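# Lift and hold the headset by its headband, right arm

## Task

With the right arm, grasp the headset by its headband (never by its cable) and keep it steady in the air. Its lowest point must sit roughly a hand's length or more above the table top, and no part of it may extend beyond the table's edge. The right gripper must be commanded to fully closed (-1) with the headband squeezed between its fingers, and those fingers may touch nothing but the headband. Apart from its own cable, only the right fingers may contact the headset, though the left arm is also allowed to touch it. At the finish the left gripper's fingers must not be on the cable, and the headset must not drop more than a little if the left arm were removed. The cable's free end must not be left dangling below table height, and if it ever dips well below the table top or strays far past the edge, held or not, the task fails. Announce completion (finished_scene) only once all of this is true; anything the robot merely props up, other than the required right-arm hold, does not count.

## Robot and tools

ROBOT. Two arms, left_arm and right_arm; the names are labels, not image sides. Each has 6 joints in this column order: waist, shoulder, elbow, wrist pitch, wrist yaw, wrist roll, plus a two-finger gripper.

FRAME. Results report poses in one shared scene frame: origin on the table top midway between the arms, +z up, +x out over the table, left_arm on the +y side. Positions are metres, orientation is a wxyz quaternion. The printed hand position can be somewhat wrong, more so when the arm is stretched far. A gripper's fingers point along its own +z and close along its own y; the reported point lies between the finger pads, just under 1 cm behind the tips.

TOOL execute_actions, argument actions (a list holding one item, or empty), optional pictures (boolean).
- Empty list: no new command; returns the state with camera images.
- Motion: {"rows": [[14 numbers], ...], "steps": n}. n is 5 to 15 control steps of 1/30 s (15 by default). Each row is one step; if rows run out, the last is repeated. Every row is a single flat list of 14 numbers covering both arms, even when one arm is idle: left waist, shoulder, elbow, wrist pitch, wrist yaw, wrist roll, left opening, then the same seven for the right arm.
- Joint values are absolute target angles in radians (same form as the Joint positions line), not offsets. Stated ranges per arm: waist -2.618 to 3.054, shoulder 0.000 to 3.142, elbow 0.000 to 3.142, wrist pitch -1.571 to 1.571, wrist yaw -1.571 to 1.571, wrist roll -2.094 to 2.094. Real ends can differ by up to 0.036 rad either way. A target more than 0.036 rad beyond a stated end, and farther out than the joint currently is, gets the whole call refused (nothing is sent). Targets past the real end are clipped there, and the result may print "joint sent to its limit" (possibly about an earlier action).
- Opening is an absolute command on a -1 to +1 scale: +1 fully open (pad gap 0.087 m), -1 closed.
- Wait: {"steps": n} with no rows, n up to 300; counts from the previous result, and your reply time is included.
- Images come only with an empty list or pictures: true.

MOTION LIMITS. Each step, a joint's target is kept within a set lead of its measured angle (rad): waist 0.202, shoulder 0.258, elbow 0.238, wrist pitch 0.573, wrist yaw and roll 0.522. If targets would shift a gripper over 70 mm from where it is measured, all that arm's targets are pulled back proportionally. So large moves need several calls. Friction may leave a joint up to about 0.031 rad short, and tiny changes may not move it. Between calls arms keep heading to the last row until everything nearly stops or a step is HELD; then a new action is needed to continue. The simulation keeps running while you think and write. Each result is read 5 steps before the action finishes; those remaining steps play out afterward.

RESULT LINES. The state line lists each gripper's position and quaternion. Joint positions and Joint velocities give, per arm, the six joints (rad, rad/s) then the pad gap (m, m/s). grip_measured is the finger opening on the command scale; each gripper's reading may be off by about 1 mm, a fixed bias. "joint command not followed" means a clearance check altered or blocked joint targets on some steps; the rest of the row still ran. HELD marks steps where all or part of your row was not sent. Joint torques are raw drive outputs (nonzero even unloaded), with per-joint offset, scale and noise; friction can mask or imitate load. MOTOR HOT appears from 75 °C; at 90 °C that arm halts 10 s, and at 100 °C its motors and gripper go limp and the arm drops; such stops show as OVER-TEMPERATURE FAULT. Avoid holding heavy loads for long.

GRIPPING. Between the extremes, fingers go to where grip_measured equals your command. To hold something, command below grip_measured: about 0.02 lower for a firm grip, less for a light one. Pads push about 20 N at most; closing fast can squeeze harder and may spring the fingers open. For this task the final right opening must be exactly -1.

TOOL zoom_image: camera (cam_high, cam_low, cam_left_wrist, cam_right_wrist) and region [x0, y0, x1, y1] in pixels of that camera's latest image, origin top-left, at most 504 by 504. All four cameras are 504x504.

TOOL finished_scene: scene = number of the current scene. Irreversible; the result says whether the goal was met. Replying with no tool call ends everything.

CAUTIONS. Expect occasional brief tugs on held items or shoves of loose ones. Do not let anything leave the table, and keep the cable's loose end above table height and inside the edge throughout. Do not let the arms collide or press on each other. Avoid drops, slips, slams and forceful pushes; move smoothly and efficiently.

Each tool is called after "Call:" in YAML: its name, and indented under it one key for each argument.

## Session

Call:
execute_actions:
  actions: []

Scene clock: 0.00 s of 4000.00 s.
left_arm: end_effector_position=(+0.1076, -0.0060, +0.1714) grip_measured=+0.999 end_effector_quat_wxyz=(+0.026, -0.272, +0.962, +0.004) | right_arm: end_effector_position=(+0.4809, -0.4362, +0.2540) grip_measured=+0.985 end_effector_quat_wxyz=(+0.237, -0.430, +0.710, -0.506)
Joint positions: left_arm=[-1.221  1.708  1.658 -1.519 -0.053 -1.632  0.087] | right_arm=[ 0.007  1.671  1.336 -0.174  0.69  -1.335  0.087]
Joint velocities: left_arm=[-0.007 -0.017 -0.002 -0.037  0.051 -0.037 -0.001] | right_arm=[-0.007  0.017  0.007 -0.051  0.066  0.007  0.   ]
Joint torques (N m, as the arm reports them, + toward a larger angle): no reading
Motor temperatures (°C, as the motors report them): left_arm=[23 26 27 29 24 25] | right_arm=[25 30 26 26 25 27]

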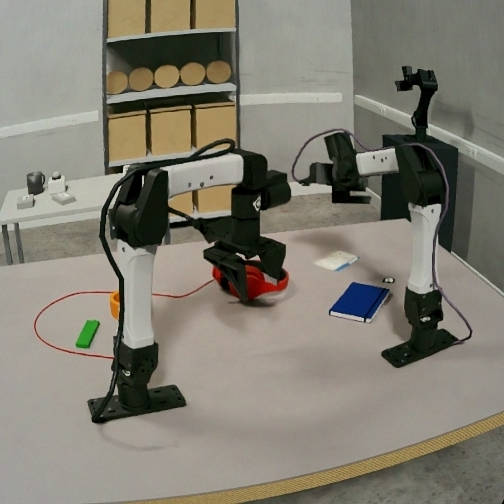

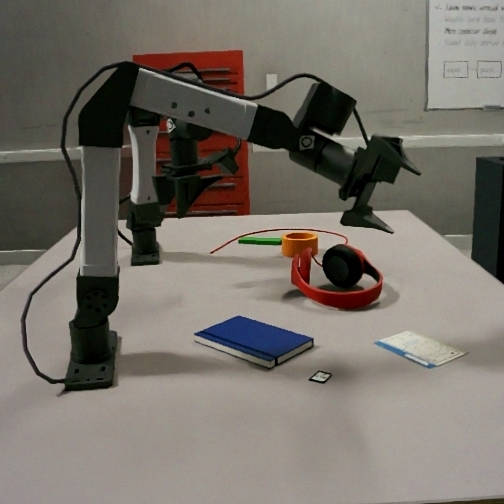

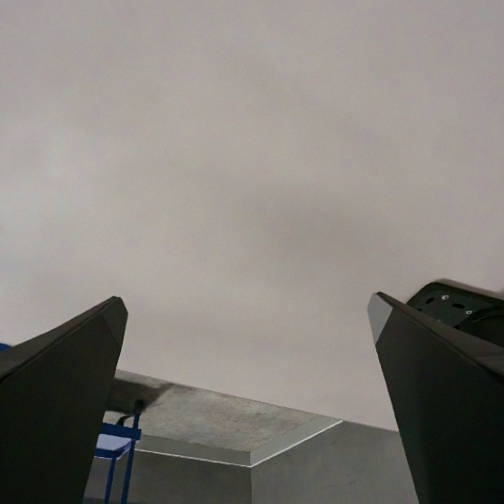

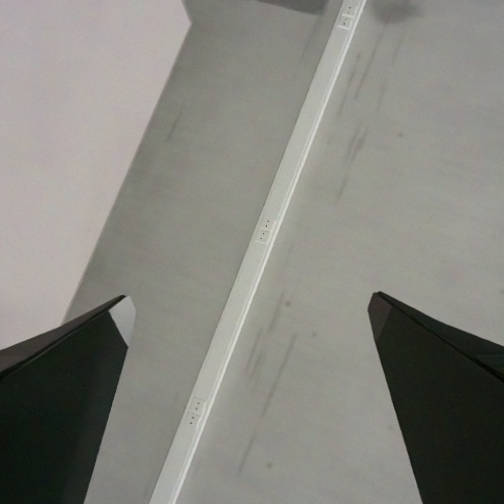

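Call:
zoom_image:
  camera: "cam_low"
  region: [270, 220, 400, 320]

Call:
zoom_image:
  camera: "cam_high"
  region: [190, 235, 310, 325]

Region (270, 220, 400, 320) of cam_low's 504x504 image, scaled by 3.877, with more detail than that image has; it fills the top 388 rows of this view, and the rest is white.

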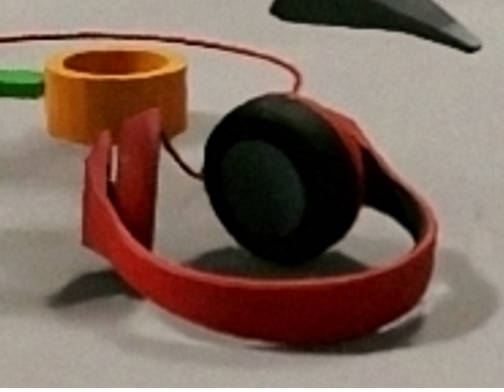

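Region (190, 235, 310, 325) of cam_high's 504x504 image, scaled by 4.200, with more detail than that image has; it fills the top 378 rows of this view, and the rest is white.

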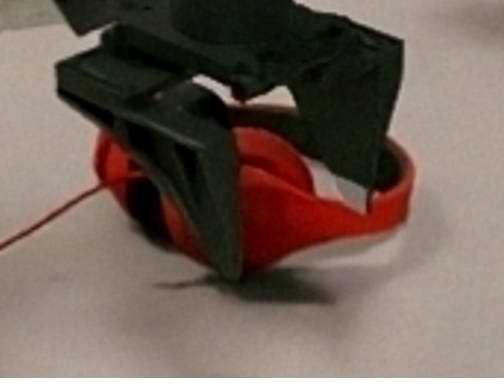

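Call:
zoom_image:
  camera: "cam_low"
  region: [285, 240, 345, 315]

Call:
zoom_image:
  camera: "cam_low"
  region: [330, 240, 390, 315]

Call:
zoom_image:
  camera: "cam_high"
  region: [240, 250, 300, 305]

Region (285, 240, 345, 315) of cam_low's 504x504 image, scaled by 6.720, with more detail than that image has; it fills the left 403 columns of this view, and the rest is white.

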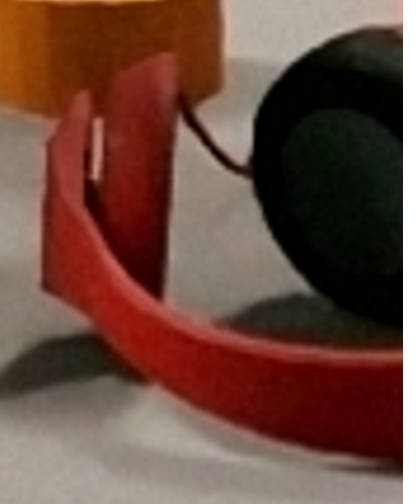

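Region (330, 240, 390, 315) of cam_low's 504x504 image, scaled by 6.720, with more detail than that image has; it fills the left 403 columns of this view, and the rest is white.

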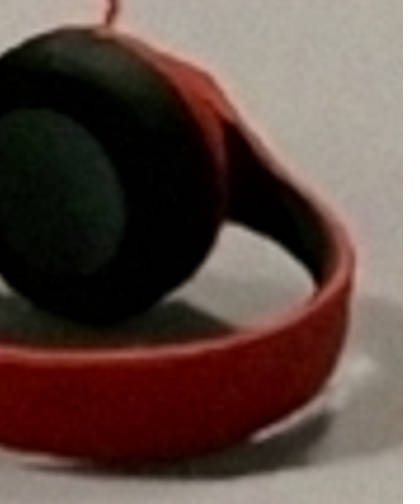

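Region (240, 250, 300, 305) of cam_high's 504x504 image, scaled by 8.400, with more detail than that image has; it fills the top 462 rows of this view, and the rest is white.

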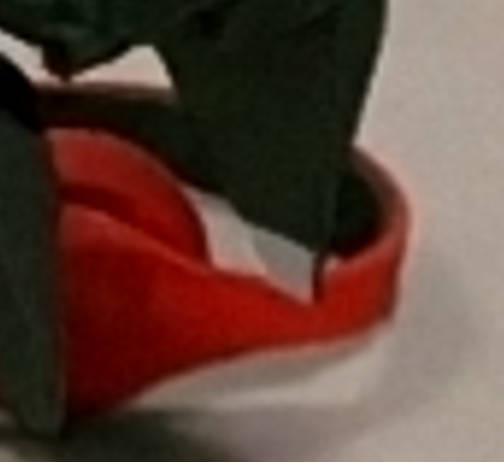

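Call:
zoom_image:
  camera: "cam_high"
  region: [325, 160, 385, 215]

Call:
zoom_image:
  camera: "cam_low"
  region: [370, 150, 440, 245]

Region (325, 160, 385, 215) of cam_high's 504x504 image, scaled by 8.400, with more detail than that image has; it fills the top 462 rows of this view, and the rest is white.

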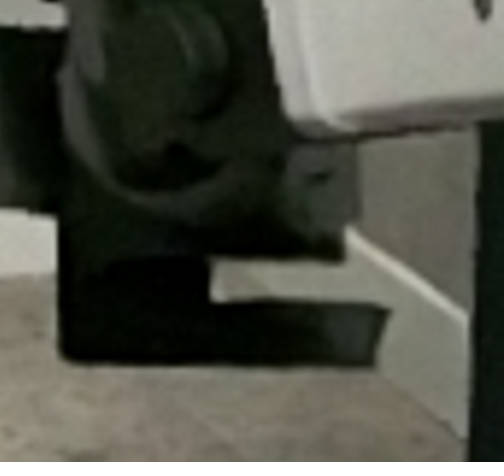

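Region (370, 150, 440, 245) of cam_low's 504x504 image, scaled by 5.305, with more detail than that image has; it fills the left 371 columns of this view, and the rest is white.

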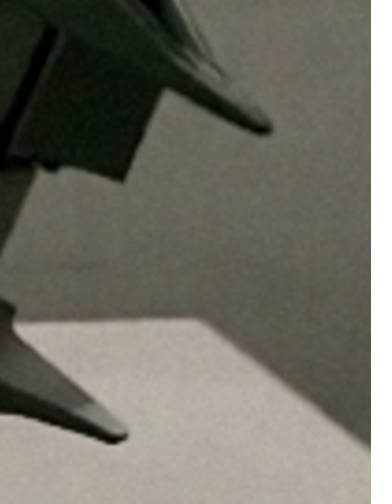

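Call:
execute_actions:
  actions:
    - {"rows":[ [-1.221,1.708,1.658,-1.519,-0.053,-1.632,1, 0.0073,1.6718,1.3372,-0.1752,0.6882,-1.3320,0.98], [-1.221,1.708,1.658,-1.519,-0.053,-1.632,1, 0.0084,1.6740,1.3406,-0.1788,0.6830,-1.3233,0.96], [-1.221,1.708,1.658,-1.519,-0.053,-1.632,1, 0.0100,1.6777,1.3461,-0.1847,0.6746,-1.3091,0.94], [-1.221,1.708,1.658,-1.519,-0.053,-1.632,1, 0.0123,1.6827,1.3536,-0.1926,0.6631,-1.2898,0.92], [-1.221,1.708,1.658,-1.519,-0.053,-1.632,1, 0.0151,1.6891,1.3630,-0.2025,0.6488,-1.2657,0.90], [-1.221,1.708,1.658,-1.519,-0.053,-1.632,1, 0.0184,1.6966,1.3741,-0.2143,0.6318,-1.2372,0.88], [-1.221,1.708,1.658,-1.519,-0.053,-1.632,1, 0.0222,1.7053,1.3868,-0.2278,0.6123,-1.2044,0.86], [-1.221,1.708,1.658,-1.519,-0.053,-1.632,1, 0.0264,1.7151,1.4010,-0.2428,0.5906,-1.1679,0.84], [-1.221,1.708,1.658,-1.519,-0.053,-1.632,1, 0.0311,1.7260,1.4166,-0.2593,0.5667,-1.1278,0.82], [-1.221,1.708,1.658,-1.519,-0.053,-1.632,1, 0.0361,1.7378,1.4335,-0.2771,0.5410,-1.0845,0.80], [-1.221,1.708,1.658,-1.519,-0.053,-1.632,1, 0.0415,1.7506,1.4514,-0.2961,0.5135,-1.0384,0.78], [-1.221,1.708,1.658,-1.519,-0.053,-1.632,1, 0.0472,1.7641,1.4704,-0.3162,0.4845,-0.9897,0.76], [-1.221,1.708,1.658,-1.519,-0.053,-1.632,1, 0.0531,1.7785,1.4902,-0.3372,0.4542,-0.9388,0.74], [-1.221,1.708,1.658,-1.519,-0.053,-1.632,1, 0.0592,1.7935,1.5108,-0.3589,0.4227,-0.8859,0.72], [-1.221,1.708,1.658,-1.519,-0.053,-1.632,1, 0.0656,1.8092,1.5320,-0.3814,0.3903,-0.8314,0.70] ],"steps":15}

Call:
execute_actions:
  actions:
    - {"rows":[ [-1.221,1.708,1.658,-1.519,-0.053,-1.632,1, 0.0720,1.8255,1.5537,-0.4043,0.3572,-0.7757,0.68], [-1.221,1.708,1.658,-1.519,-0.053,-1.632,1, 0.0786,1.8423,1.5757,-0.4276,0.3234,-0.7190,0.66], [-1.221,1.708,1.658,-1.519,-0.053,-1.632,1, 0.0853,1.8596,1.5981,-0.4513,0.2893,-0.6617,0.64], [-1.221,1.708,1.658,-1.519,-0.053,-1.632,1, 0.0920,1.8772,1.6205,-0.4750,0.2550,-0.6040,0.62], [-1.221,1.708,1.658,-1.519,-0.053,-1.632,1, 0.0987,1.8952,1.6429,-0.4987,0.2207,-0.5463,0.60], [-1.221,1.708,1.658,-1.519,-0.053,-1.632,1, 0.1054,1.9134,1.6653,-0.5224,0.1866,-0.4890,0.58], [-1.221,1.708,1.658,-1.519,-0.053,-1.632,1, 0.1120,1.9318,1.6873,-0.5457,0.1528,-0.4323,0.56], [-1.221,1.708,1.658,-1.519,-0.053,-1.632,1, 0.1184,1.9504,1.7090,-0.5686,0.1197,-0.3766,0.54], [-1.221,1.708,1.658,-1.519,-0.053,-1.632,1, 0.1248,1.9690,1.7302,-0.5911,0.0873,-0.3221,0.52], [-1.221,1.708,1.658,-1.519,-0.053,-1.632,1, 0.1309,1.9876,1.7508,-0.6128,0.0558,-0.2692,0.50], [-1.221,1.708,1.658,-1.519,-0.053,-1.632,1, 0.1368,2.0062,1.7706,-0.6338,0.0255,-0.2183,0.48], [-1.221,1.708,1.658,-1.519,-0.053,-1.632,1, 0.1425,2.0246,1.7896,-0.6539,-0.0035,-0.1696,0.46], [-1.221,1.708,1.658,-1.519,-0.053,-1.632,1, 0.1479,2.0428,1.8075,-0.6729,-0.0310,-0.1235,0.44], [-1.221,1.708,1.658,-1.519,-0.053,-1.632,1, 0.1529,2.0608,1.8244,-0.6907,-0.0567,-0.0802,0.42], [-1.221,1.708,1.658,-1.519,-0.053,-1.632,1, 0.1576,2.0784,1.8400,-0.7072,-0.0806,-0.0401,0.40] ],"steps":15}

Call:
execute_actions:
  actions:
    - {"rows":[ [-1.221,1.708,1.658,-1.519,-0.053,-1.632,1, 0.1618,2.0957,1.8542,-0.7222,-0.1023,-0.0036,0.38], [-1.221,1.708,1.658,-1.519,-0.053,-1.632,1, 0.1656,2.1125,1.8669,-0.7357,-0.1218,0.0292,0.38], [-1.221,1.708,1.658,-1.519,-0.053,-1.632,1, 0.1689,2.1288,1.8780,-0.7475,-0.1388,0.0577,0.38], [-1.221,1.708,1.658,-1.519,-0.053,-1.632,1, 0.1717,2.1445,1.8874,-0.7574,-0.1531,0.0818,0.38], [-1.221,1.708,1.658,-1.519,-0.053,-1.632,1, 0.1740,2.1595,1.8949,-0.7653,-0.1646,0.1011,0.38], [-1.221,1.708,1.658,-1.519,-0.053,-1.632,1, 0.1756,2.1739,1.9004,-0.7712,-0.1730,0.1153,0.38], [-1.221,1.708,1.658,-1.519,-0.053,-1.632,1, 0.1767,2.1874,1.9038,-0.7748,-0.1782,0.1240,0.38], [-1.221,1.708,1.658,-1.519,-0.053,-1.632,1, 0.177,2.2002,1.905,-0.776,-0.18,0.127,0.38], [-1.221,1.708,1.658,-1.519,-0.053,-1.632,1, 0.177,2.2120,1.905,-0.776,-0.18,0.127,0.38], [-1.221,1.708,1.658,-1.519,-0.053,-1.632,1, 0.177,2.2229,1.905,-0.776,-0.18,0.127,0.38], [-1.221,1.708,1.658,-1.519,-0.053,-1.632,1, 0.177,2.2327,1.905,-0.776,-0.18,0.127,0.38], [-1.221,1.708,1.658,-1.519,-0.053,-1.632,1, 0.177,2.2414,1.905,-0.776,-0.18,0.127,0.38], [-1.221,1.708,1.658,-1.519,-0.053,-1.632,1, 0.177,2.2489,1.905,-0.776,-0.18,0.127,0.38], [-1.221,1.708,1.658,-1.519,-0.053,-1.632,1, 0.177,2.2553,1.905,-0.776,-0.18,0.127,0.38], [-1.221,1.708,1.658,-1.519,-0.053,-1.632,1, 0.177,2.2603,1.905,-0.776,-0.18,0.127,0.38] ],"steps":15}

Call:
execute_actions:
  actions:
    - {"rows":[ [-1.221,1.708,1.658,-1.519,-0.053,-1.632,1, 0.177,2.2640,1.905,-0.776,-0.18,0.127,0.38], [-1.221,1.708,1.658,-1.519,-0.053,-1.632,1, 0.177,2.2662,1.905,-0.776,-0.18,0.127,0.38], [-1.221,1.708,1.658,-1.519,-0.053,-1.632,1, 0.177,2.267,1.905,-0.776,-0.18,0.127,0.38] ],"steps":13}
  pictures: true

Scene clock: 18.80 s of 4000.00 s.
left_arm: end_effector_position=(+0.1076, -0.0060, +0.1714) grip_measured=+0.999 end_effector_quat_wxyz=(+0.026, -0.272, +0.962, +0.004) | right_arm: end_effector_position=(+0.4914, -0.4229, +0.2402) grip_measured=+0.810 end_effector_quat_wxyz=(+0.270, -0.416, +0.734, -0.463)
Joint positions: left_arm=[-1.221  1.708  1.658 -1.519 -0.053 -1.632  0.087] | right_arm=[ 0.013  1.709  1.386 -0.228  0.625 -1.214  0.079]
Joint velocities: left_arm=[ 0.002 -0.017 -0.022  0.022 -0.022 -0.037  0.   ] | right_arm=[ 0.095  0.32   0.442 -0.33  -0.462  0.813 -0.018]
Joint torques (N m, as the arm reports them, + toward a larger angle): left_arm=[ 0.65 -7.75  8.04  0.31 -0.15 -0.03] | right_arm=[ 1.18 -8.03  8.59  2.28  0.02  0.13]
Motor temperatures (°C, as the motors report them): left_arm=[23 29 29 28 24 25] | right_arm=[25 33 29 29 25 27]
Steps of this call (steps 1 to 90: nothing new was sent; then 15.47 s passed at rest; steps 91 to 100: the first 10 steps of this action). Readings (joint positions):
91: left_arm=[-1.221 1.708 1.658 -1.519 -0.053 -1.632] | right_arm=[0.007 1.671 1.336 -0.174 0.690 -1.335]
92: left_arm=[-1.221 1.708 1.658 -1.519 -0.053 -1.632] | right_arm=[0.007 1.671 1.336 -0.175 0.690 -1.334]
94: left_arm=[-1.221 1.708 1.658 -1.519 -0.053 -1.632] | right_arm=[0.007 1.671 1.336 -0.178 0.686 -1.325]
98: left_arm=[-1.221 1.708 1.658 -1.519 -0.053 -1.632] | right_arm=[0.008 1.689 1.358 -0.206 0.655 -1.266]
100: the state above

Scene clock: 19.30 s of 4000.00 s.
left_arm: end_effector_position=(+0.1076, -0.0060, +0.1714) grip_measured=+0.999 end_effector_quat_wxyz=(+0.026, -0.272, +0.962, +0.004) | right_arm: end_effector_position=(+0.5248, -0.2859, +0.1624) grip_measured=+0.510 end_effector_quat_wxyz=(+0.377, -0.309, +0.862, -0.138)
Joint positions: left_arm=[-1.221  1.708  1.658 -1.519 -0.053 -1.632  0.087] | right_arm=[ 0.109  1.948  1.696 -0.513  0.202 -0.505  0.066]
Joint velocities: left_arm=[-0.012 -0.012 -0.007 -0.022  0.051 -0.007 -0.   ] | right_arm=[ 0.203  0.535  0.593 -0.696 -0.96   1.59  -0.017]
Joint torques (N m, as the arm reports them, + toward a larger angle): left_arm=[ 0.66 -7.75  8.04  0.31 -0.15 -0.03] | right_arm=[  0.78 -10.5    8.23   2.11   0.04   0.12]
Motor temperatures (°C, as the motors report them): left_arm=[23 29 29 28 24 25] | right_arm=[25 33 29 30 25 27]
Steps of this call (steps 1 to 5: the last 5 steps of your previous action; steps 6 to 15: the first 10 steps of this action). Readings (joint positions):
6: left_arm=[-1.221 1.708 1.658 -1.519 -0.053 -1.632] | right_arm=[0.048 1.790 1.498 -0.322 0.486 -0.979]
7: left_arm=[-1.221 1.708 1.658 -1.519 -0.053 -1.632] | right_arm=[0.055 1.806 1.520 -0.342 0.457 -0.931]
9: left_arm=[-1.221 1.708 1.658 -1.519 -0.053 -1.632] | right_arm=[0.069 1.839 1.564 -0.382 0.396 -0.830]
13: left_arm=[-1.221 1.708 1.658 -1.519 -0.053 -1.632] | right_arm=[0.096 1.910 1.653 -0.469 0.268 -0.615]
15: the state above

Scene clock: 19.80 s of 4000.00 s.
left_arm: end_effector_position=(+0.1076, -0.0060, +0.1714) grip_measured=+0.999 end_effector_quat_wxyz=(+0.026, -0.272, +0.962, +0.004) | right_arm: end_effector_position=(+0.4844, -0.1798, +0.0729) grip_measured=+0.380 end_effector_quat_wxyz=(+0.234, -0.145, +0.954, +0.116)
Joint positions: left_arm=[-1.221  1.708  1.658 -1.519 -0.053 -1.632  0.087] | right_arm=[ 0.169  2.196  1.882 -0.747 -0.139  0.066  0.06 ]
Joint velocities: left_arm=[-0.017 -0.012  0.002 -0.051  0.051 -0.022 -0.001] | right_arm=[ 0.012  0.344  0.007 -0.212 -0.3    0.403  0.001]
Joint torques (N m, as the arm reports them, + toward a larger angle): left_arm=[ 0.65 -7.74  8.05  0.31 -0.15 -0.03] | right_arm=[  0.58 -12.4    8.18   1.62  -0.05   0.09]
Motor temperatures (°C, as the motors report them): left_arm=[23 29 29 28 24 25] | right_arm=[25 34 29 30 25 27]
Steps of this call (steps 1 to 5: the last 5 steps of your previous action; steps 6 to 15: the first 10 steps of this action). Readings (joint positions):
6: left_arm=[-1.221 1.708 1.658 -1.519 -0.053 -1.632] | right_arm=[0.144 2.058 1.808 -0.637 0.021 -0.202]
7: left_arm=[-1.221 1.708 1.658 -1.519 -0.053 -1.632] | right_arm=[0.149 2.076 1.823 -0.654 -0.005 -0.158]
9: left_arm=[-1.221 1.708 1.658 -1.519 -0.053 -1.632] | right_arm=[0.157 2.109 1.849 -0.687 -0.052 -0.080]
13: left_arm=[-1.221 1.708 1.658 -1.519 -0.053 -1.632] | right_arm=[0.168 2.170 1.879 -0.733 -0.120 0.034]
15: the state above

Scene clock: 20.23 s of 4000.00 s.
left_arm: end_effector_position=(+0.1076, -0.0060, +0.1714) grip_measured=+0.999 end_effector_quat_wxyz=(+0.026, -0.272, +0.962, +0.004) | right_arm: end_effector_position=(+0.4709, -0.1767, +0.0368) grip_measured=+0.380 end_effector_quat_wxyz=(+0.179, -0.120, +0.969, +0.126)
Joint positions: left_arm=[-1.221  1.708  1.658 -1.519 -0.053 -1.632  0.087] | right_arm=[ 0.169  2.268  1.882 -0.776 -0.169  0.12   0.06 ]
Joint velocities: left_arm=[-0.002  0.027  0.002 -0.007  0.037 -0.007  0.   ] | right_arm=[-0.007 -0.007 -0.002 -0.007 -0.022  0.11   0.   ]
Joint torques (N m, as the arm reports them, + toward a larger angle): left_arm=[ 0.66 -7.75  8.04  0.31 -0.15 -0.03] | right_arm=[  0.67 -13.24   8.19   1.4   -0.07   0.11]
Motor temperatures (°C, as the motors report them): left_arm=[23 29 29 28 24 25] | right_arm=[25 34 29 29 25 27]
Steps of this call (steps 1 to 5: the last 5 steps of your previous action; steps 6 to 13: the first 8 steps of this action). Readings (joint positions):
6: left_arm=[-1.221 1.708 1.658 -1.519 -0.053 -1.632] | right_arm=[0.169 2.257 1.882 -0.770 -0.162 0.108]
7: left_arm=[-1.221 1.708 1.658 -1.519 -0.053 -1.632] | right_arm=[0.169 2.262 1.882 -0.772 -0.164 0.111]
9: left_arm=[-1.221 1.708 1.658 -1.519 -0.053 -1.632] | right_arm=[0.169 2.268 1.882 -0.775 -0.166 0.115]
13: the state above

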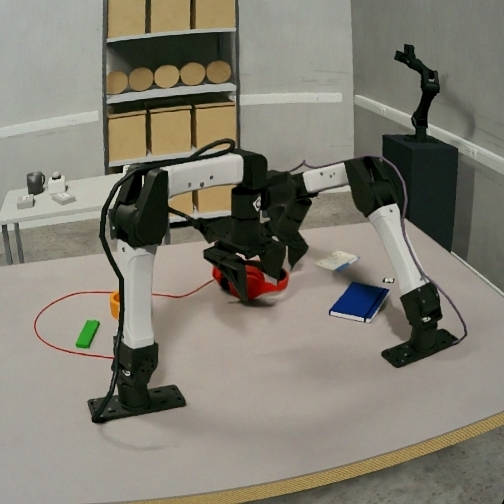

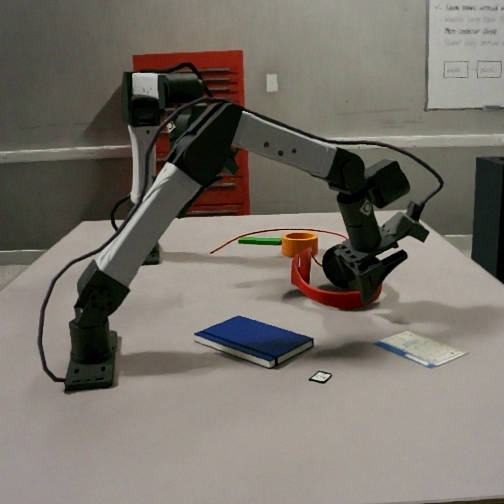

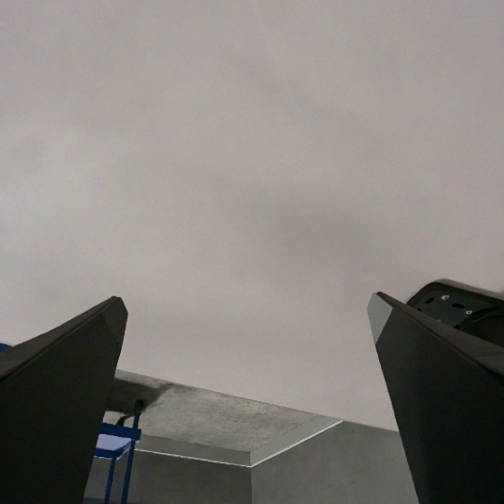

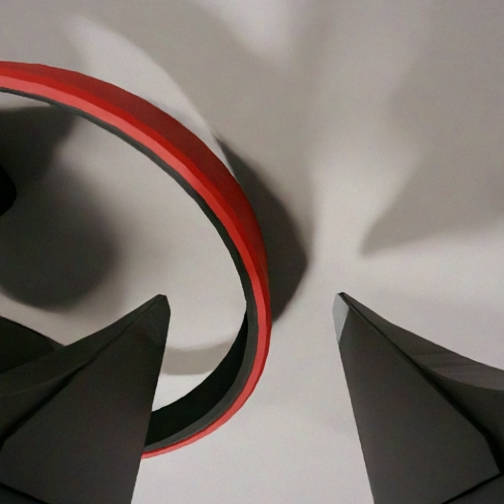

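Call:
zoom_image:
  camera: "cam_low"
  region: [320, 245, 410, 320]

Call:
zoom_image:
  camera: "cam_right_wrist"
  region: [140, 220, 360, 420]

Region (320, 245, 410, 320) of cam_low's 504x504 image, scaled by 5.600, with more detail than that image has.

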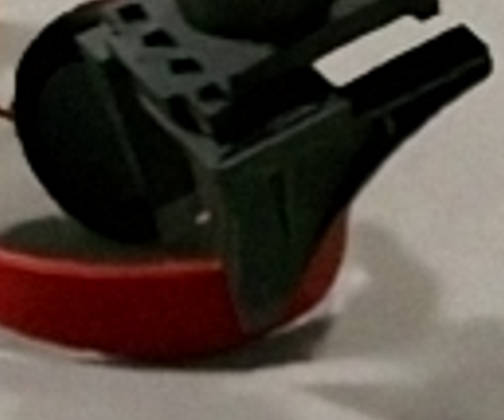

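Region (140, 220, 360, 420) of cam_right_wrist's 504x504 image, scaled by 2.291, with more detail than that image has; it fills the top 458 rows of this view, and the rest is white.

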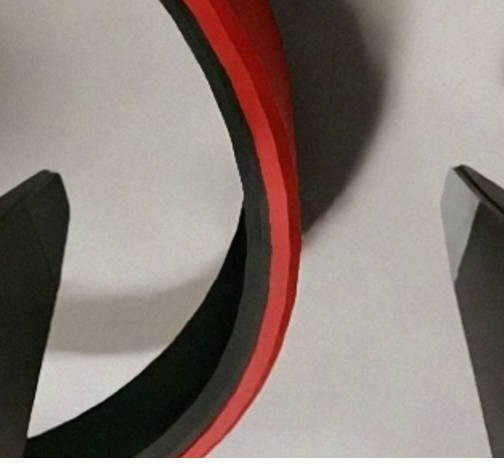

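Call:
execute_actions:
  actions:
    - {"rows":[ [-1.221,1.708,1.658,-1.519,-0.053,-1.632,1, 0.177,2.272,1.905,-0.776,-0.18,0.127,0.30], [-1.221,1.708,1.658,-1.519,-0.053,-1.632,1, 0.177,2.276,1.905,-0.776,-0.18,0.127,0.20], [-1.221,1.708,1.658,-1.519,-0.053,-1.632,1, 0.177,2.280,1.905,-0.776,-0.18,0.127,0.09], [-1.221,1.708,1.658,-1.519,-0.053,-1.632,1, 0.177,2.2845,1.905,-0.776,-0.18,0.127,-0.02], [-1.221,1.708,1.658,-1.519,-0.053,-1.632,1, 0.177,2.289,1.905,-0.776,-0.18,0.127,-0.13], [-1.221,1.708,1.658,-1.519,-0.053,-1.632,1, 0.177,2.293,1.905,-0.776,-0.18,0.127,-0.24], [-1.221,1.708,1.658,-1.519,-0.053,-1.632,1, 0.177,2.2965,1.905,-0.776,-0.18,0.127,-0.35], [-1.221,1.708,1.658,-1.519,-0.053,-1.632,1, 0.177,2.299,1.905,-0.776,-0.18,0.127,-0.45], [-1.221,1.708,1.658,-1.519,-0.053,-1.632,1, 0.177,2.300,1.905,-0.776,-0.18,0.127,-0.54], [-1.221,1.708,1.658,-1.519,-0.053,-1.632,1, 0.177,2.300,1.905,-0.776,-0.18,0.127,-0.62], [-1.221,1.708,1.658,-1.519,-0.053,-1.632,1, 0.177,2.300,1.905,-0.776,-0.18,0.127,-0.68], [-1.221,1.708,1.658,-1.519,-0.053,-1.632,1, 0.177,2.300,1.905,-0.776,-0.18,0.127,-0.73], [-1.221,1.708,1.658,-1.519,-0.053,-1.632,1, 0.177,2.300,1.905,-0.776,-0.18,0.127,-0.77], [-1.221,1.708,1.658,-1.519,-0.053,-1.632,1, 0.177,2.295,1.905,-0.776,-0.18,0.127,-0.81], [-1.221,1.708,1.658,-1.519,-0.053,-1.632,1, 0.177,2.290,1.905,-0.776,-0.18,0.127,-0.86] ],"steps":15}

Call:
execute_actions:
  actions:
    - {"rows":[ [-1.221,1.708,1.658,-1.519,-0.053,-1.632,1, 0.177,2.2853,1.9054,-0.776,-0.18,0.127,-0.92], [-1.221,1.708,1.658,-1.519,-0.053,-1.632,1, 0.177,2.2831,1.9065,-0.7772,-0.18,0.127,-1], [-1.221,1.708,1.658,-1.519,-0.053,-1.632,1, 0.1774,2.2795,1.9083,-0.7805,-0.18,0.1259,-1], [-1.221,1.708,1.658,-1.519,-0.053,-1.632,1, 0.1785,2.2746,1.9108,-0.7860,-0.18,0.1227,-1], [-1.221,1.708,1.658,-1.519,-0.053,-1.632,1, 0.1803,2.2685,1.9139,-0.7934,-0.1778,0.1175,-1], [-1.221,1.708,1.658,-1.519,-0.053,-1.632,1, 0.1828,2.2613,1.9176,-0.8027,-0.1714,0.1104,-1], [-1.221,1.708,1.658,-1.519,-0.053,-1.632,1, 0.1859,2.2529,1.9218,-0.8135,-0.1609,0.1015,-1], [-1.221,1.708,1.658,-1.519,-0.053,-1.632,1, 0.1896,2.2435,1.9266,-0.8257,-0.1465,0.0908,-1], [-1.221,1.708,1.658,-1.519,-0.053,-1.632,1, 0.1939,2.2331,1.9319,-0.8392,-0.1285,0.0785,-1], [-1.221,1.708,1.658,-1.519,-0.053,-1.632,1, 0.1987,2.2218,1.9376,-0.8537,-0.1070,0.0646,-1], [-1.221,1.708,1.658,-1.519,-0.053,-1.632,1, 0.2040,2.2098,1.9438,-0.8691,-0.0821,0.0493,-1], [-1.221,1.708,1.658,-1.519,-0.053,-1.632,1, 0.2097,2.1969,1.9503,-0.8852,-0.0541,0.0326,-1], [-1.221,1.708,1.658,-1.519,-0.053,-1.632,1, 0.2159,2.1834,1.9572,-0.9018,-0.0231,0.0146,-1], [-1.221,1.708,1.658,-1.519,-0.053,-1.632,1, 0.2225,2.1692,1.9643,-0.9186,0.0106,-0.0046,-1], [-1.221,1.708,1.658,-1.519,-0.053,-1.632,1, 0.2294,2.1545,1.9718,-0.9357,0.0469,-0.0248,-1] ],"steps":15}

Call:
execute_actions:
  actions:
    - {"rows":[ [-1.221,1.708,1.658,-1.519,-0.053,-1.632,1, 0.2366,2.1393,1.9795,-0.9527,0.0856,-0.0461,-1], [-1.221,1.708,1.658,-1.519,-0.053,-1.632,1, 0.2441,2.1237,1.9875,-0.9696,0.1265,-0.0683,-1], [-1.221,1.708,1.658,-1.519,-0.053,-1.632,1, 0.2518,2.1078,1.9956,-0.9861,0.1695,-0.0913,-1], [-1.221,1.708,1.658,-1.519,-0.053,-1.632,1, 0.2598,2.0916,2.0038,-1.0022,0.2143,-0.1150,-1], [-1.221,1.708,1.658,-1.519,-0.053,-1.632,1, 0.2679,2.0752,2.0121,-1.0178,0.2607,-0.1394,-1], [-1.221,1.708,1.658,-1.519,-0.053,-1.632,1, 0.2762,2.0586,2.0206,-1.0327,0.3087,-0.1643,-1], [-1.221,1.708,1.658,-1.519,-0.053,-1.632,1, 0.2846,2.0420,2.0290,-1.0469,0.3579,-0.1897,-1], [-1.221,1.708,1.658,-1.519,-0.053,-1.632,1, 0.2930,2.0254,2.0374,-1.0603,0.4082,-0.2155,-1], [-1.221,1.708,1.658,-1.519,-0.053,-1.632,1, 0.3015,2.0088,2.0459,-1.0727,0.4595,-0.2415,-1], [-1.221,1.708,1.658,-1.519,-0.053,-1.632,1, 0.3100,1.9924,2.0542,-1.0843,0.5115,-0.2677,-1], [-1.221,1.708,1.658,-1.519,-0.053,-1.632,1, 0.3184,1.9762,2.0624,-1.0949,0.5640,-0.2940,-1], [-1.221,1.708,1.658,-1.519,-0.053,-1.632,1, 0.3268,1.9603,2.0705,-1.1045,0.6169,-0.3203,-1], [-1.221,1.708,1.658,-1.519,-0.053,-1.632,1, 0.3351,1.9447,2.0785,-1.1131,0.6700,-0.3465,-1], [-1.221,1.708,1.658,-1.519,-0.053,-1.632,1, 0.3432,1.9295,2.0862,-1.1208,0.7231,-0.3725,-1], [-1.221,1.708,1.658,-1.519,-0.053,-1.632,1, 0.3512,1.9148,2.0937,-1.1275,0.7760,-0.3983,-1] ],"steps":15}

Call:
execute_actions:
  actions:
    - {"rows":[ [-1.221,1.708,1.658,-1.519,-0.053,-1.632,1, 0.3589,1.9006,2.1008,-1.1333,0.8285,-0.4237,-1], [-1.221,1.708,1.658,-1.519,-0.053,-1.632,1, 0.3664,1.8871,2.1077,-1.1382,0.8805,-0.4486,-1], [-1.221,1.708,1.658,-1.519,-0.053,-1.632,1, 0.3736,1.8743,2.1143,-1.1424,0.9318,-0.4730,-1], [-1.221,1.708,1.658,-1.519,-0.053,-1.632,1, 0.3805,1.8622,2.1204,-1.1457,0.9821,-0.4967,-1], [-1.221,1.708,1.658,-1.519,-0.053,-1.632,1, 0.3871,1.8509,2.1261,-1.1484,1.0313,-0.5197,-1], [-1.221,1.708,1.658,-1.519,-0.053,-1.632,1, 0.3933,1.8405,2.1314,-1.1505,1.0793,-0.5419,-1], [-1.221,1.708,1.658,-1.519,-0.053,-1.632,1, 0.3990,1.8311,2.1362,-1.1521,1.1257,-0.5632,-1], [-1.221,1.708,1.658,-1.519,-0.053,-1.632,1, 0.4043,1.8227,2.1404,-1.1533,1.1705,-0.5834,-1], [-1.221,1.708,1.658,-1.519,-0.053,-1.632,1, 0.4091,1.8155,2.1441,-1.1540,1.2135,-0.6026,-1], [-1.221,1.708,1.658,-1.519,-0.053,-1.632,1, 0.4134,1.8094,2.1472,-1.1545,1.2544,-0.6206,-1], [-1.221,1.708,1.658,-1.519,-0.053,-1.632,1, 0.4171,1.8045,2.1497,-1.155,1.2931,-0.6373,-1], [-1.221,1.708,1.658,-1.519,-0.053,-1.632,1, 0.4202,1.8009,2.1515,-1.155,1.3294,-0.6526,-1], [-1.221,1.708,1.658,-1.519,-0.053,-1.632,1, 0.4227,1.7987,2.1526,-1.155,1.3631,-0.6665,-1], [-1.221,1.708,1.658,-1.519,-0.053,-1.632,1, 0.4245,1.798,2.153,-1.155,1.3941,-0.6788,-1], [-1.221,1.708,1.658,-1.519,-0.053,-1.632,1, 0.4256,1.798,2.153,-1.155,1.4221,-0.6895,-1] ],"steps":15}

Call:
execute_actions:
  actions:
    - {"rows":[ [-1.221,1.708,1.658,-1.519,-0.053,-1.632,1, 0.426,1.798,2.153,-1.155,1.4470,-0.6984,-1], [-1.221,1.708,1.658,-1.519,-0.053,-1.632,1, 0.426,1.798,2.153,-1.155,1.4685,-0.7055,-1], [-1.221,1.708,1.658,-1.519,-0.053,-1.632,1, 0.426,1.798,2.153,-1.155,1.4865,-0.7107,-1], [-1.221,1.708,1.658,-1.519,-0.053,-1.632,1, 0.426,1.798,2.153,-1.155,1.5009,-0.7139,-1], [-1.221,1.708,1.658,-1.519,-0.053,-1.632,1, 0.426,1.798,2.153,-1.155,1.5114,-0.715,-1], [-1.221,1.708,1.658,-1.519,-0.053,-1.632,1, 0.426,1.798,2.153,-1.155,1.5178,-0.715,-1], [-1.221,1.708,1.658,-1.519,-0.053,-1.632,1, 0.426,1.798,2.153,-1.155,1.52,-0.715,-1] ],"steps":15}

Call:
execute_actions:
  actions:
    - {"steps":15}
  pictures: true

Scene clock: 28.37 s of 4000.00 s.
left_arm: end_effector_position=(+0.1076, -0.0060, +0.1714) grip_measured=+0.999 end_effector_quat_wxyz=(+0.026, -0.272, +0.962, +0.004) | right_arm: end_effector_position=(+0.4690, -0.1769, +0.0262) grip_measured=-0.575 end_effector_quat_wxyz=(+0.167, -0.118, +0.971, +0.125)
Joint positions: left_arm=[-1.221  1.708  1.658 -1.519 -0.053 -1.632  0.087] | right_arm=[ 0.169  2.291  1.882 -0.776 -0.171  0.123  0.019]
Joint velocities: left_arm=[-0.007  0.017  0.022 -0.037  0.022  0.022 -0.   ] | right_arm=[ 0.007  0.129 -0.012 -0.095 -0.081  0.007 -0.079]
Joint torques (N m, as the arm reports them, + toward a larger angle): left_arm=[ 0.66 -7.75  8.05  0.31 -0.15 -0.03] | right_arm=[  0.63 -12.86   8.04   1.4   -0.12   0.1 ]
Motor temperatures (°C, as the motors report them): left_arm=[23 29 29 28 24 25] | right_arm=[25 38 30 29 25 27]
Steps of this call (steps 1 to 5: the last 5 steps of your previous action; steps 6 to 15: the robot went on to your last target; steps 16 to 90: nothing new was sent; then 4.80 s passed at rest; steps 91 to 100: the first 10 steps of this action). Readings (joint positions):
91: left_arm=[-1.221 1.708 1.658 -1.519 -0.053 -1.632] | right_arm=[0.169 2.268 1.882 -0.776 -0.171 0.123]
92: left_arm=[-1.221 1.708 1.658 -1.519 -0.053 -1.632] | right_arm=[0.169 2.268 1.882 -0.776 -0.171 0.123]
94: left_arm=[-1.221 1.708 1.658 -1.519 -0.053 -1.632] | right_arm=[0.169 2.269 1.882 -0.776 -0.171 0.123]
98: left_arm=[-1.221 1.708 1.658 -1.519 -0.053 -1.632] | right_arm=[0.169 2.282 1.882 -0.776 -0.171 0.123]
100: the state above

Scene clock: 28.87 s of 4000.00 s.
left_arm: end_effector_position=(+0.1076, -0.0060, +0.1714) grip_measured=+0.999 end_effector_quat_wxyz=(+0.026, -0.272, +0.962, +0.004) | right_arm: end_effector_position=(+0.4654, -0.1814, +0.0315) grip_measured=-0.823 end_effector_quat_wxyz=(+0.165, -0.130, +0.972, +0.106)
Joint positions: left_arm=[-1.221  1.708  1.658 -1.519 -0.053 -1.632  0.087] | right_arm=[ 0.177  2.281  1.894 -0.814 -0.137  0.098  0.008]
Joint velocities: left_arm=[ 0.002  0.002  0.022 -0.007  0.037 -0.095 -0.001] | right_arm=[ 0.1   -0.232  0.1   -0.359  0.476 -0.3    0.003]
Joint torques (N m, as the arm reports them, + toward a larger angle): left_arm=[ 0.66 -7.75  8.05  0.31 -0.15 -0.03] | right_arm=[  1.1  -17.27   9.16   1.55  -0.42   0.09]
Motor temperatures (°C, as the motors report them): left_arm=[23 29 29 28 24 25] | right_arm=[25 38 30 29 25 27]
Steps of this call (steps 1 to 5: the last 5 steps of your previous action; steps 6 to 15: the first 10 steps of this action). Readings (joint positions):
6: left_arm=[-1.221 1.708 1.658 -1.519 -0.053 -1.632] | right_arm=[0.169 2.298 1.882 -0.780 -0.172 0.120]
7: left_arm=[-1.221 1.708 1.658 -1.519 -0.053 -1.632] | right_arm=[0.169 2.298 1.882 -0.779 -0.171 0.121]
9: left_arm=[-1.221 1.708 1.658 -1.519 -0.053 -1.632] | right_arm=[0.169 2.298 1.882 -0.779 -0.170 0.122]
13: left_arm=[-1.221 1.708 1.658 -1.519 -0.053 -1.632] | right_arm=[0.172 2.292 1.888 -0.794 -0.160 0.113]
15: the state above

Scene clock: 29.37 s of 4000.00 s.
left_arm: end_effector_position=(+0.1076, -0.0060, +0.1714) grip_measured=+0.999 end_effector_quat_wxyz=(+0.026, -0.272, +0.962, +0.004) | right_arm: end_effector_position=(+0.4562, -0.2261, +0.1654) grip_measured=-0.818 end_effector_quat_wxyz=(+0.256, -0.255, +0.924, -0.122)
Joint positions: left_arm=[-1.221  1.708  1.658 -1.519 -0.053 -1.632  0.087] | right_arm=[ 0.287  2.055  2.006 -1.039  0.324 -0.17   0.008]
Joint velocities: left_arm=[ 0.007 -0.007  0.012  0.022 -0.007  0.051 -0.   ] | right_arm=[ 0.227 -0.496  0.252 -0.447  1.341 -0.769  0.   ]
Joint torques (N m, as the arm reports them, + toward a larger angle): left_arm=[ 0.64 -7.76  8.04  0.31 -0.15 -0.03] | right_arm=[  0.4  -14.29   8.69   1.75   0.14   0.1 ]
Motor temperatures (°C, as the motors report them): left_arm=[23 30 29 28 24 25] | right_arm=[25 39 30 29 25 27]
Steps of this call (steps 1 to 5: the last 5 steps of your previous action; steps 6 to 15: the first 10 steps of this action). Readings (joint positions):
6: left_arm=[-1.221 1.708 1.658 -1.519 -0.053 -1.632] | right_arm=[0.212 2.210 1.927 -0.904 -0.006 0.017]
7: left_arm=[-1.221 1.708 1.658 -1.519 -0.053 -1.632] | right_arm=[0.220 2.194 1.935 -0.920 0.023 -0.000]
9: left_arm=[-1.221 1.708 1.658 -1.519 -0.053 -1.632] | right_arm=[0.236 2.161 1.953 -0.951 0.087 -0.038]
13: left_arm=[-1.221 1.708 1.658 -1.519 -0.053 -1.632] | right_arm=[0.270 2.090 1.989 -1.011 0.239 -0.124]
15: the state above

Scene clock: 29.87 s of 4000.00 s.
left_arm: end_effector_position=(+0.1076, -0.0060, +0.1714) grip_measured=+0.999 end_effector_quat_wxyz=(+0.026, -0.272, +0.962, +0.004) | right_arm: end_effector_position=(+0.4147, -0.3094, +0.3527) grip_measured=-0.822 end_effector_quat_wxyz=(+0.296, -0.283, +0.788, -0.460)
Joint positions: left_arm=[-1.221  1.708  1.658 -1.519 -0.053 -1.632  0.087] | right_arm=[ 0.395  1.847  2.111 -1.16   1.03  -0.525  0.008]
Joint velocities: left_arm=[ 0.002 -0.017  0.022  0.051  0.081 -0.051 -0.001] | right_arm=[ 0.129 -0.242  0.129 -0.095  1.267 -0.579 -0.   ]
Joint torques (N m, as the arm reports them, + toward a larger angle): left_arm=[ 0.65 -7.76  8.04  0.31 -0.15 -0.03] | right_arm=[  0.57 -10.92   8.15   1.77   0.76   0.  ]
Motor temperatures (°C, as the motors report them): left_arm=[23 30 29 28 24 25] | right_arm=[25 39 30 29 25 27]
Steps of this call (steps 1 to 5: the last 5 steps of your previous action; steps 6 to 15: the first 10 steps of this action). Readings (joint positions):
6: left_arm=[-1.221 1.708 1.658 -1.519 -0.053 -1.632] | right_arm=[0.336 1.958 2.055 -1.111 0.605 -0.318]
7: left_arm=[-1.221 1.708 1.658 -1.519 -0.053 -1.632] | right_arm=[0.344 1.943 2.062 -1.120 0.653 -0.343]
9: left_arm=[-1.221 1.708 1.658 -1.519 -0.053 -1.632] | right_arm=[0.359 1.915 2.077 -1.135 0.750 -0.391]
13: left_arm=[-1.221 1.708 1.658 -1.519 -0.053 -1.632] | right_arm=[0.385 1.866 2.101 -1.154 0.940 -0.483]
15: the state above

Scene clock: 30.37 s of 4000.00 s.
left_arm: end_effector_position=(+0.1076, -0.0060, +0.1714) grip_measured=+0.999 end_effector_quat_wxyz=(+0.026, -0.272, +0.962, +0.004) | right_arm: end_effector_position=(+0.3771, -0.3445, +0.4262) grip_measured=-0.824 end_effector_quat_wxyz=(+0.228, -0.232, +0.705, -0.631)
Joint positions: left_arm=[-1.221  1.708  1.658 -1.519 -0.053 -1.632  0.087] | right_arm=[ 0.415  1.818  2.126 -1.164  1.438 -0.69   0.008]
Joint velocities: left_arm=[-0.002  0.002 -0.022 -0.051 -0.022 -0.051  0.   ] | right_arm=[ 0.002 -0.012 -0.012 -0.007  0.212 -0.095 -0.001]
Joint torques (N m, as the arm reports them, + toward a larger angle): left_arm=[ 0.66 -7.74  8.05  0.31 -0.15 -0.03] | right_arm=[  0.74 -10.39   7.68   1.65   1.13  -0.09]
Motor temperatures (°C, as the motors report them): left_arm=[23 30 30 28 24 25] | right_arm=[25 39 30 29 25 27]
Steps of this call (steps 1 to 5: the last 5 steps of your previous action; steps 6 to 15: the first 10 steps of this action). Readings (joint positions):
6: left_arm=[-1.221 1.708 1.658 -1.519 -0.053 -1.632] | right_arm=[0.413 1.819 2.126 -1.164 1.265 -0.628]
7: left_arm=[-1.221 1.708 1.658 -1.519 -0.053 -1.632] | right_arm=[0.415 1.818 2.126 -1.164 1.296 -0.641]
9: left_arm=[-1.221 1.708 1.658 -1.519 -0.053 -1.632] | right_arm=[0.415 1.818 2.126 -1.164 1.348 -0.661]
13: left_arm=[-1.221 1.708 1.658 -1.519 -0.053 -1.632] | right_arm=[0.415 1.818 2.126 -1.164 1.420 -0.685]
15: the state above

Scene clock: 30.87 s of 4000.00 s.
left_arm: end_effector_position=(+0.1076, -0.0060, +0.1714) grip_measured=+0.999 end_effector_quat_wxyz=(+0.026, -0.272, +0.962, +0.004) | right_arm: end_effector_position=(+0.3743, -0.3461, +0.4302) grip_measured=-0.824 end_effector_quat_wxyz=(+0.221, -0.227, +0.699, -0.641)
Joint positions: left_arm=[-1.221  1.708  1.658 -1.519 -0.053 -1.632  0.087] | right_arm=[ 0.415  1.818  2.126 -1.164  1.465 -0.699  0.008]
Joint velocities: left_arm=[ 0.007 -0.017 -0.012 -0.022  0.051  0.066 -0.002] | right_arm=[-0.002  0.012  0.007  0.022 -0.081  0.007 -0.   ]
Joint torques (N m, as the arm reports them, + toward a larger angle): left_arm=[ 0.65 -7.76  8.05  0.31 -0.15 -0.03] | right_arm=[  0.74 -10.48   7.51   1.62   1.08  -0.08]
Motor temperatures (°C, as the motors report them): left_arm=[23 30 30 28 24 25] | right_arm=[25 39 30 29 25 27]
Kept back: nothing.
Steps of this call (steps 1 to 5: the last 5 steps of your previous action; steps 6 to 15: the robot went on to your last target). Readings (joint positions):
1: left_arm=[-1.221 1.708 1.658 -1.519 -0.053 -1.632] | right_arm=[0.415 1.818 2.126 -1.164 1.444 -0.692]
2: left_arm=[-1.221 1.708 1.658 -1.519 -0.053 -1.632] | right_arm=[0.415 1.818 2.126 -1.164 1.449 -0.694]
4: left_arm=[-1.221 1.708 1.658 -1.519 -0.053 -1.632] | right_arm=[0.415 1.818 2.126 -1.164 1.455 -0.696]
8: left_arm=[-1.221 1.708 1.658 -1.519 -0.053 -1.632] | right_arm=[0.415 1.818 2.126 -1.164 1.462 -0.698]
15: the state above

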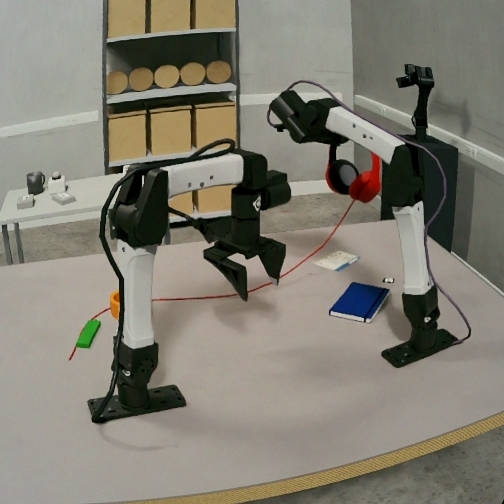

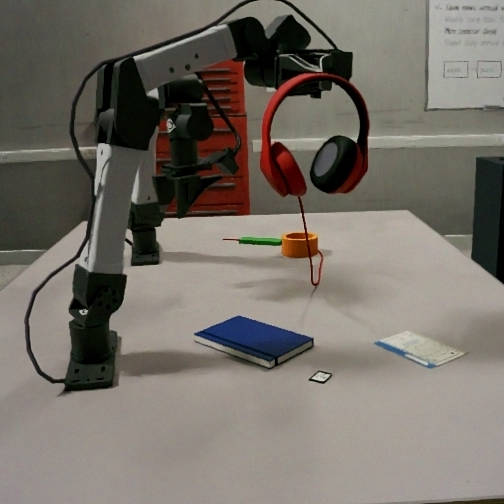

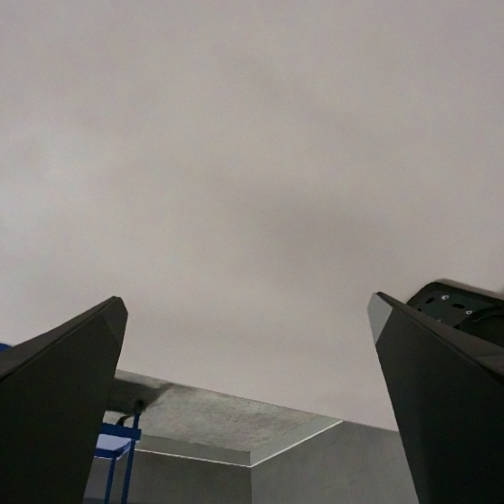

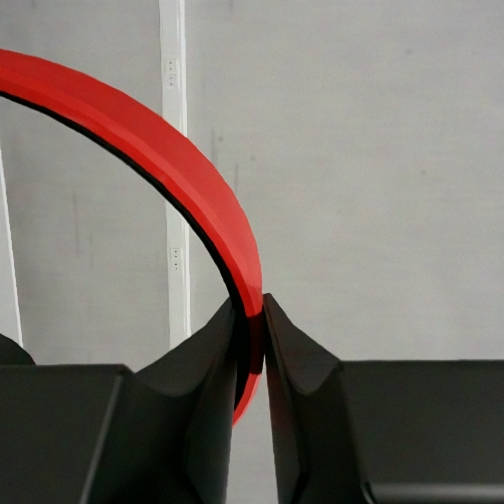

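Call:
execute_actions:
  actions:
    - {"steps":10}
  pictures: true

Scene clock: 31.20 s of 4000.00 s.
left_arm: end_effector_position=(+0.1076, -0.0060, +0.1714) grip_measured=+0.999 end_effector_quat_wxyz=(+0.026, -0.272, +0.962, +0.004) | right_arm: end_effector_position=(+0.3743, -0.3462, +0.4303) grip_measured=-0.824 end_effector_quat_wxyz=(+0.221, -0.227, +0.699, -0.642)
Joint positions: left_arm=[-1.221  1.708  1.658 -1.519 -0.053 -1.632  0.087] | right_arm=[ 0.415  1.818  2.126 -1.164  1.466 -0.699  0.008]
Joint velocities: left_arm=[ 0.002 -0.012 -0.022  0.022 -0.022  0.037  0.   ] | right_arm=[-0.007 -0.002 -0.002 -0.081  0.022 -0.007 -0.001]
Joint torques (N m, as the arm reports them, + toward a larger angle): left_arm=[ 0.66 -7.76  8.05  0.31 -0.15 -0.03] | right_arm=[  0.66 -10.28   7.6    1.66   1.13  -0.04]
Motor temperatures (°C, as the motors report them): left_arm=[23 30 30 28 24 25] | right_arm=[25 39 30 29 25 27]
Kept back: nothing.
Steps of this call (steps 1 to 10: the robot went on to your last target). Readings (joint positions):
1: left_arm=[-1.221 1.708 1.658 -1.519 -0.053 -1.632] | right_arm=[0.415 1.818 2.126 -1.164 1.465 -0.699]
2: left_arm=[-1.221 1.708 1.658 -1.519 -0.053 -1.632] | right_arm=[0.415 1.818 2.126 -1.164 1.465 -0.699]
4: left_arm=[-1.221 1.708 1.658 -1.519 -0.053 -1.632] | right_arm=[0.415 1.818 2.126 -1.164 1.465 -0.699]
8: left_arm=[-1.221 1.708 1.658 -1.519 -0.053 -1.632] | right_arm=[0.415 1.818 2.126 -1.164 1.466 -0.699]
10: the state above

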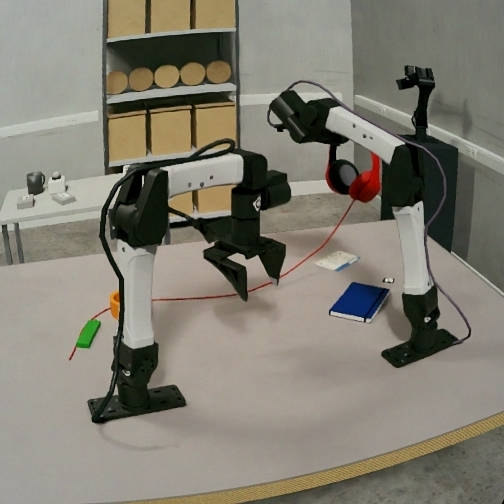

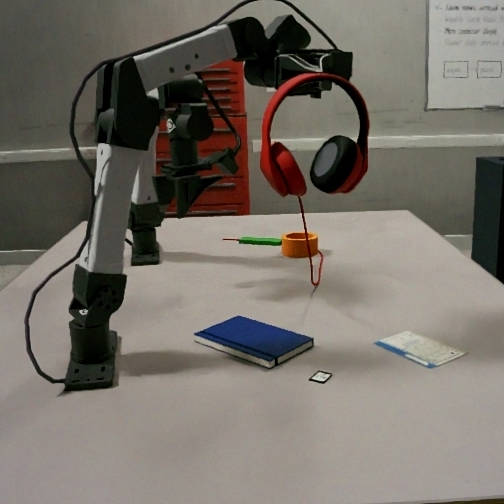

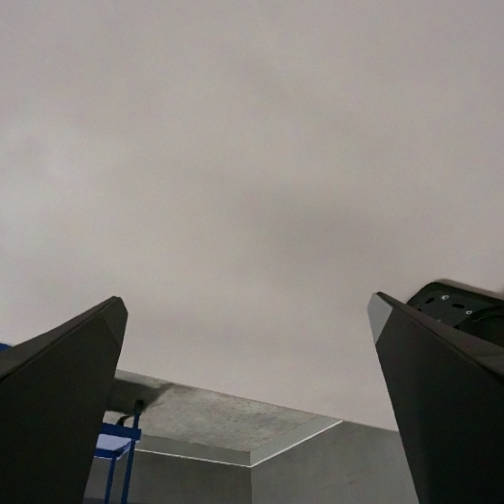

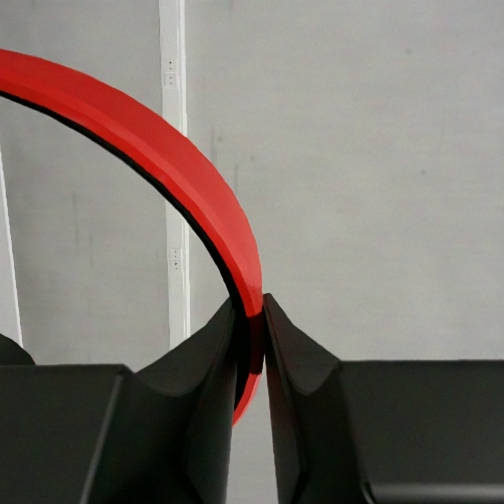

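Call:
finished_scene:
  scene: 2

The scene is finished: the task was done.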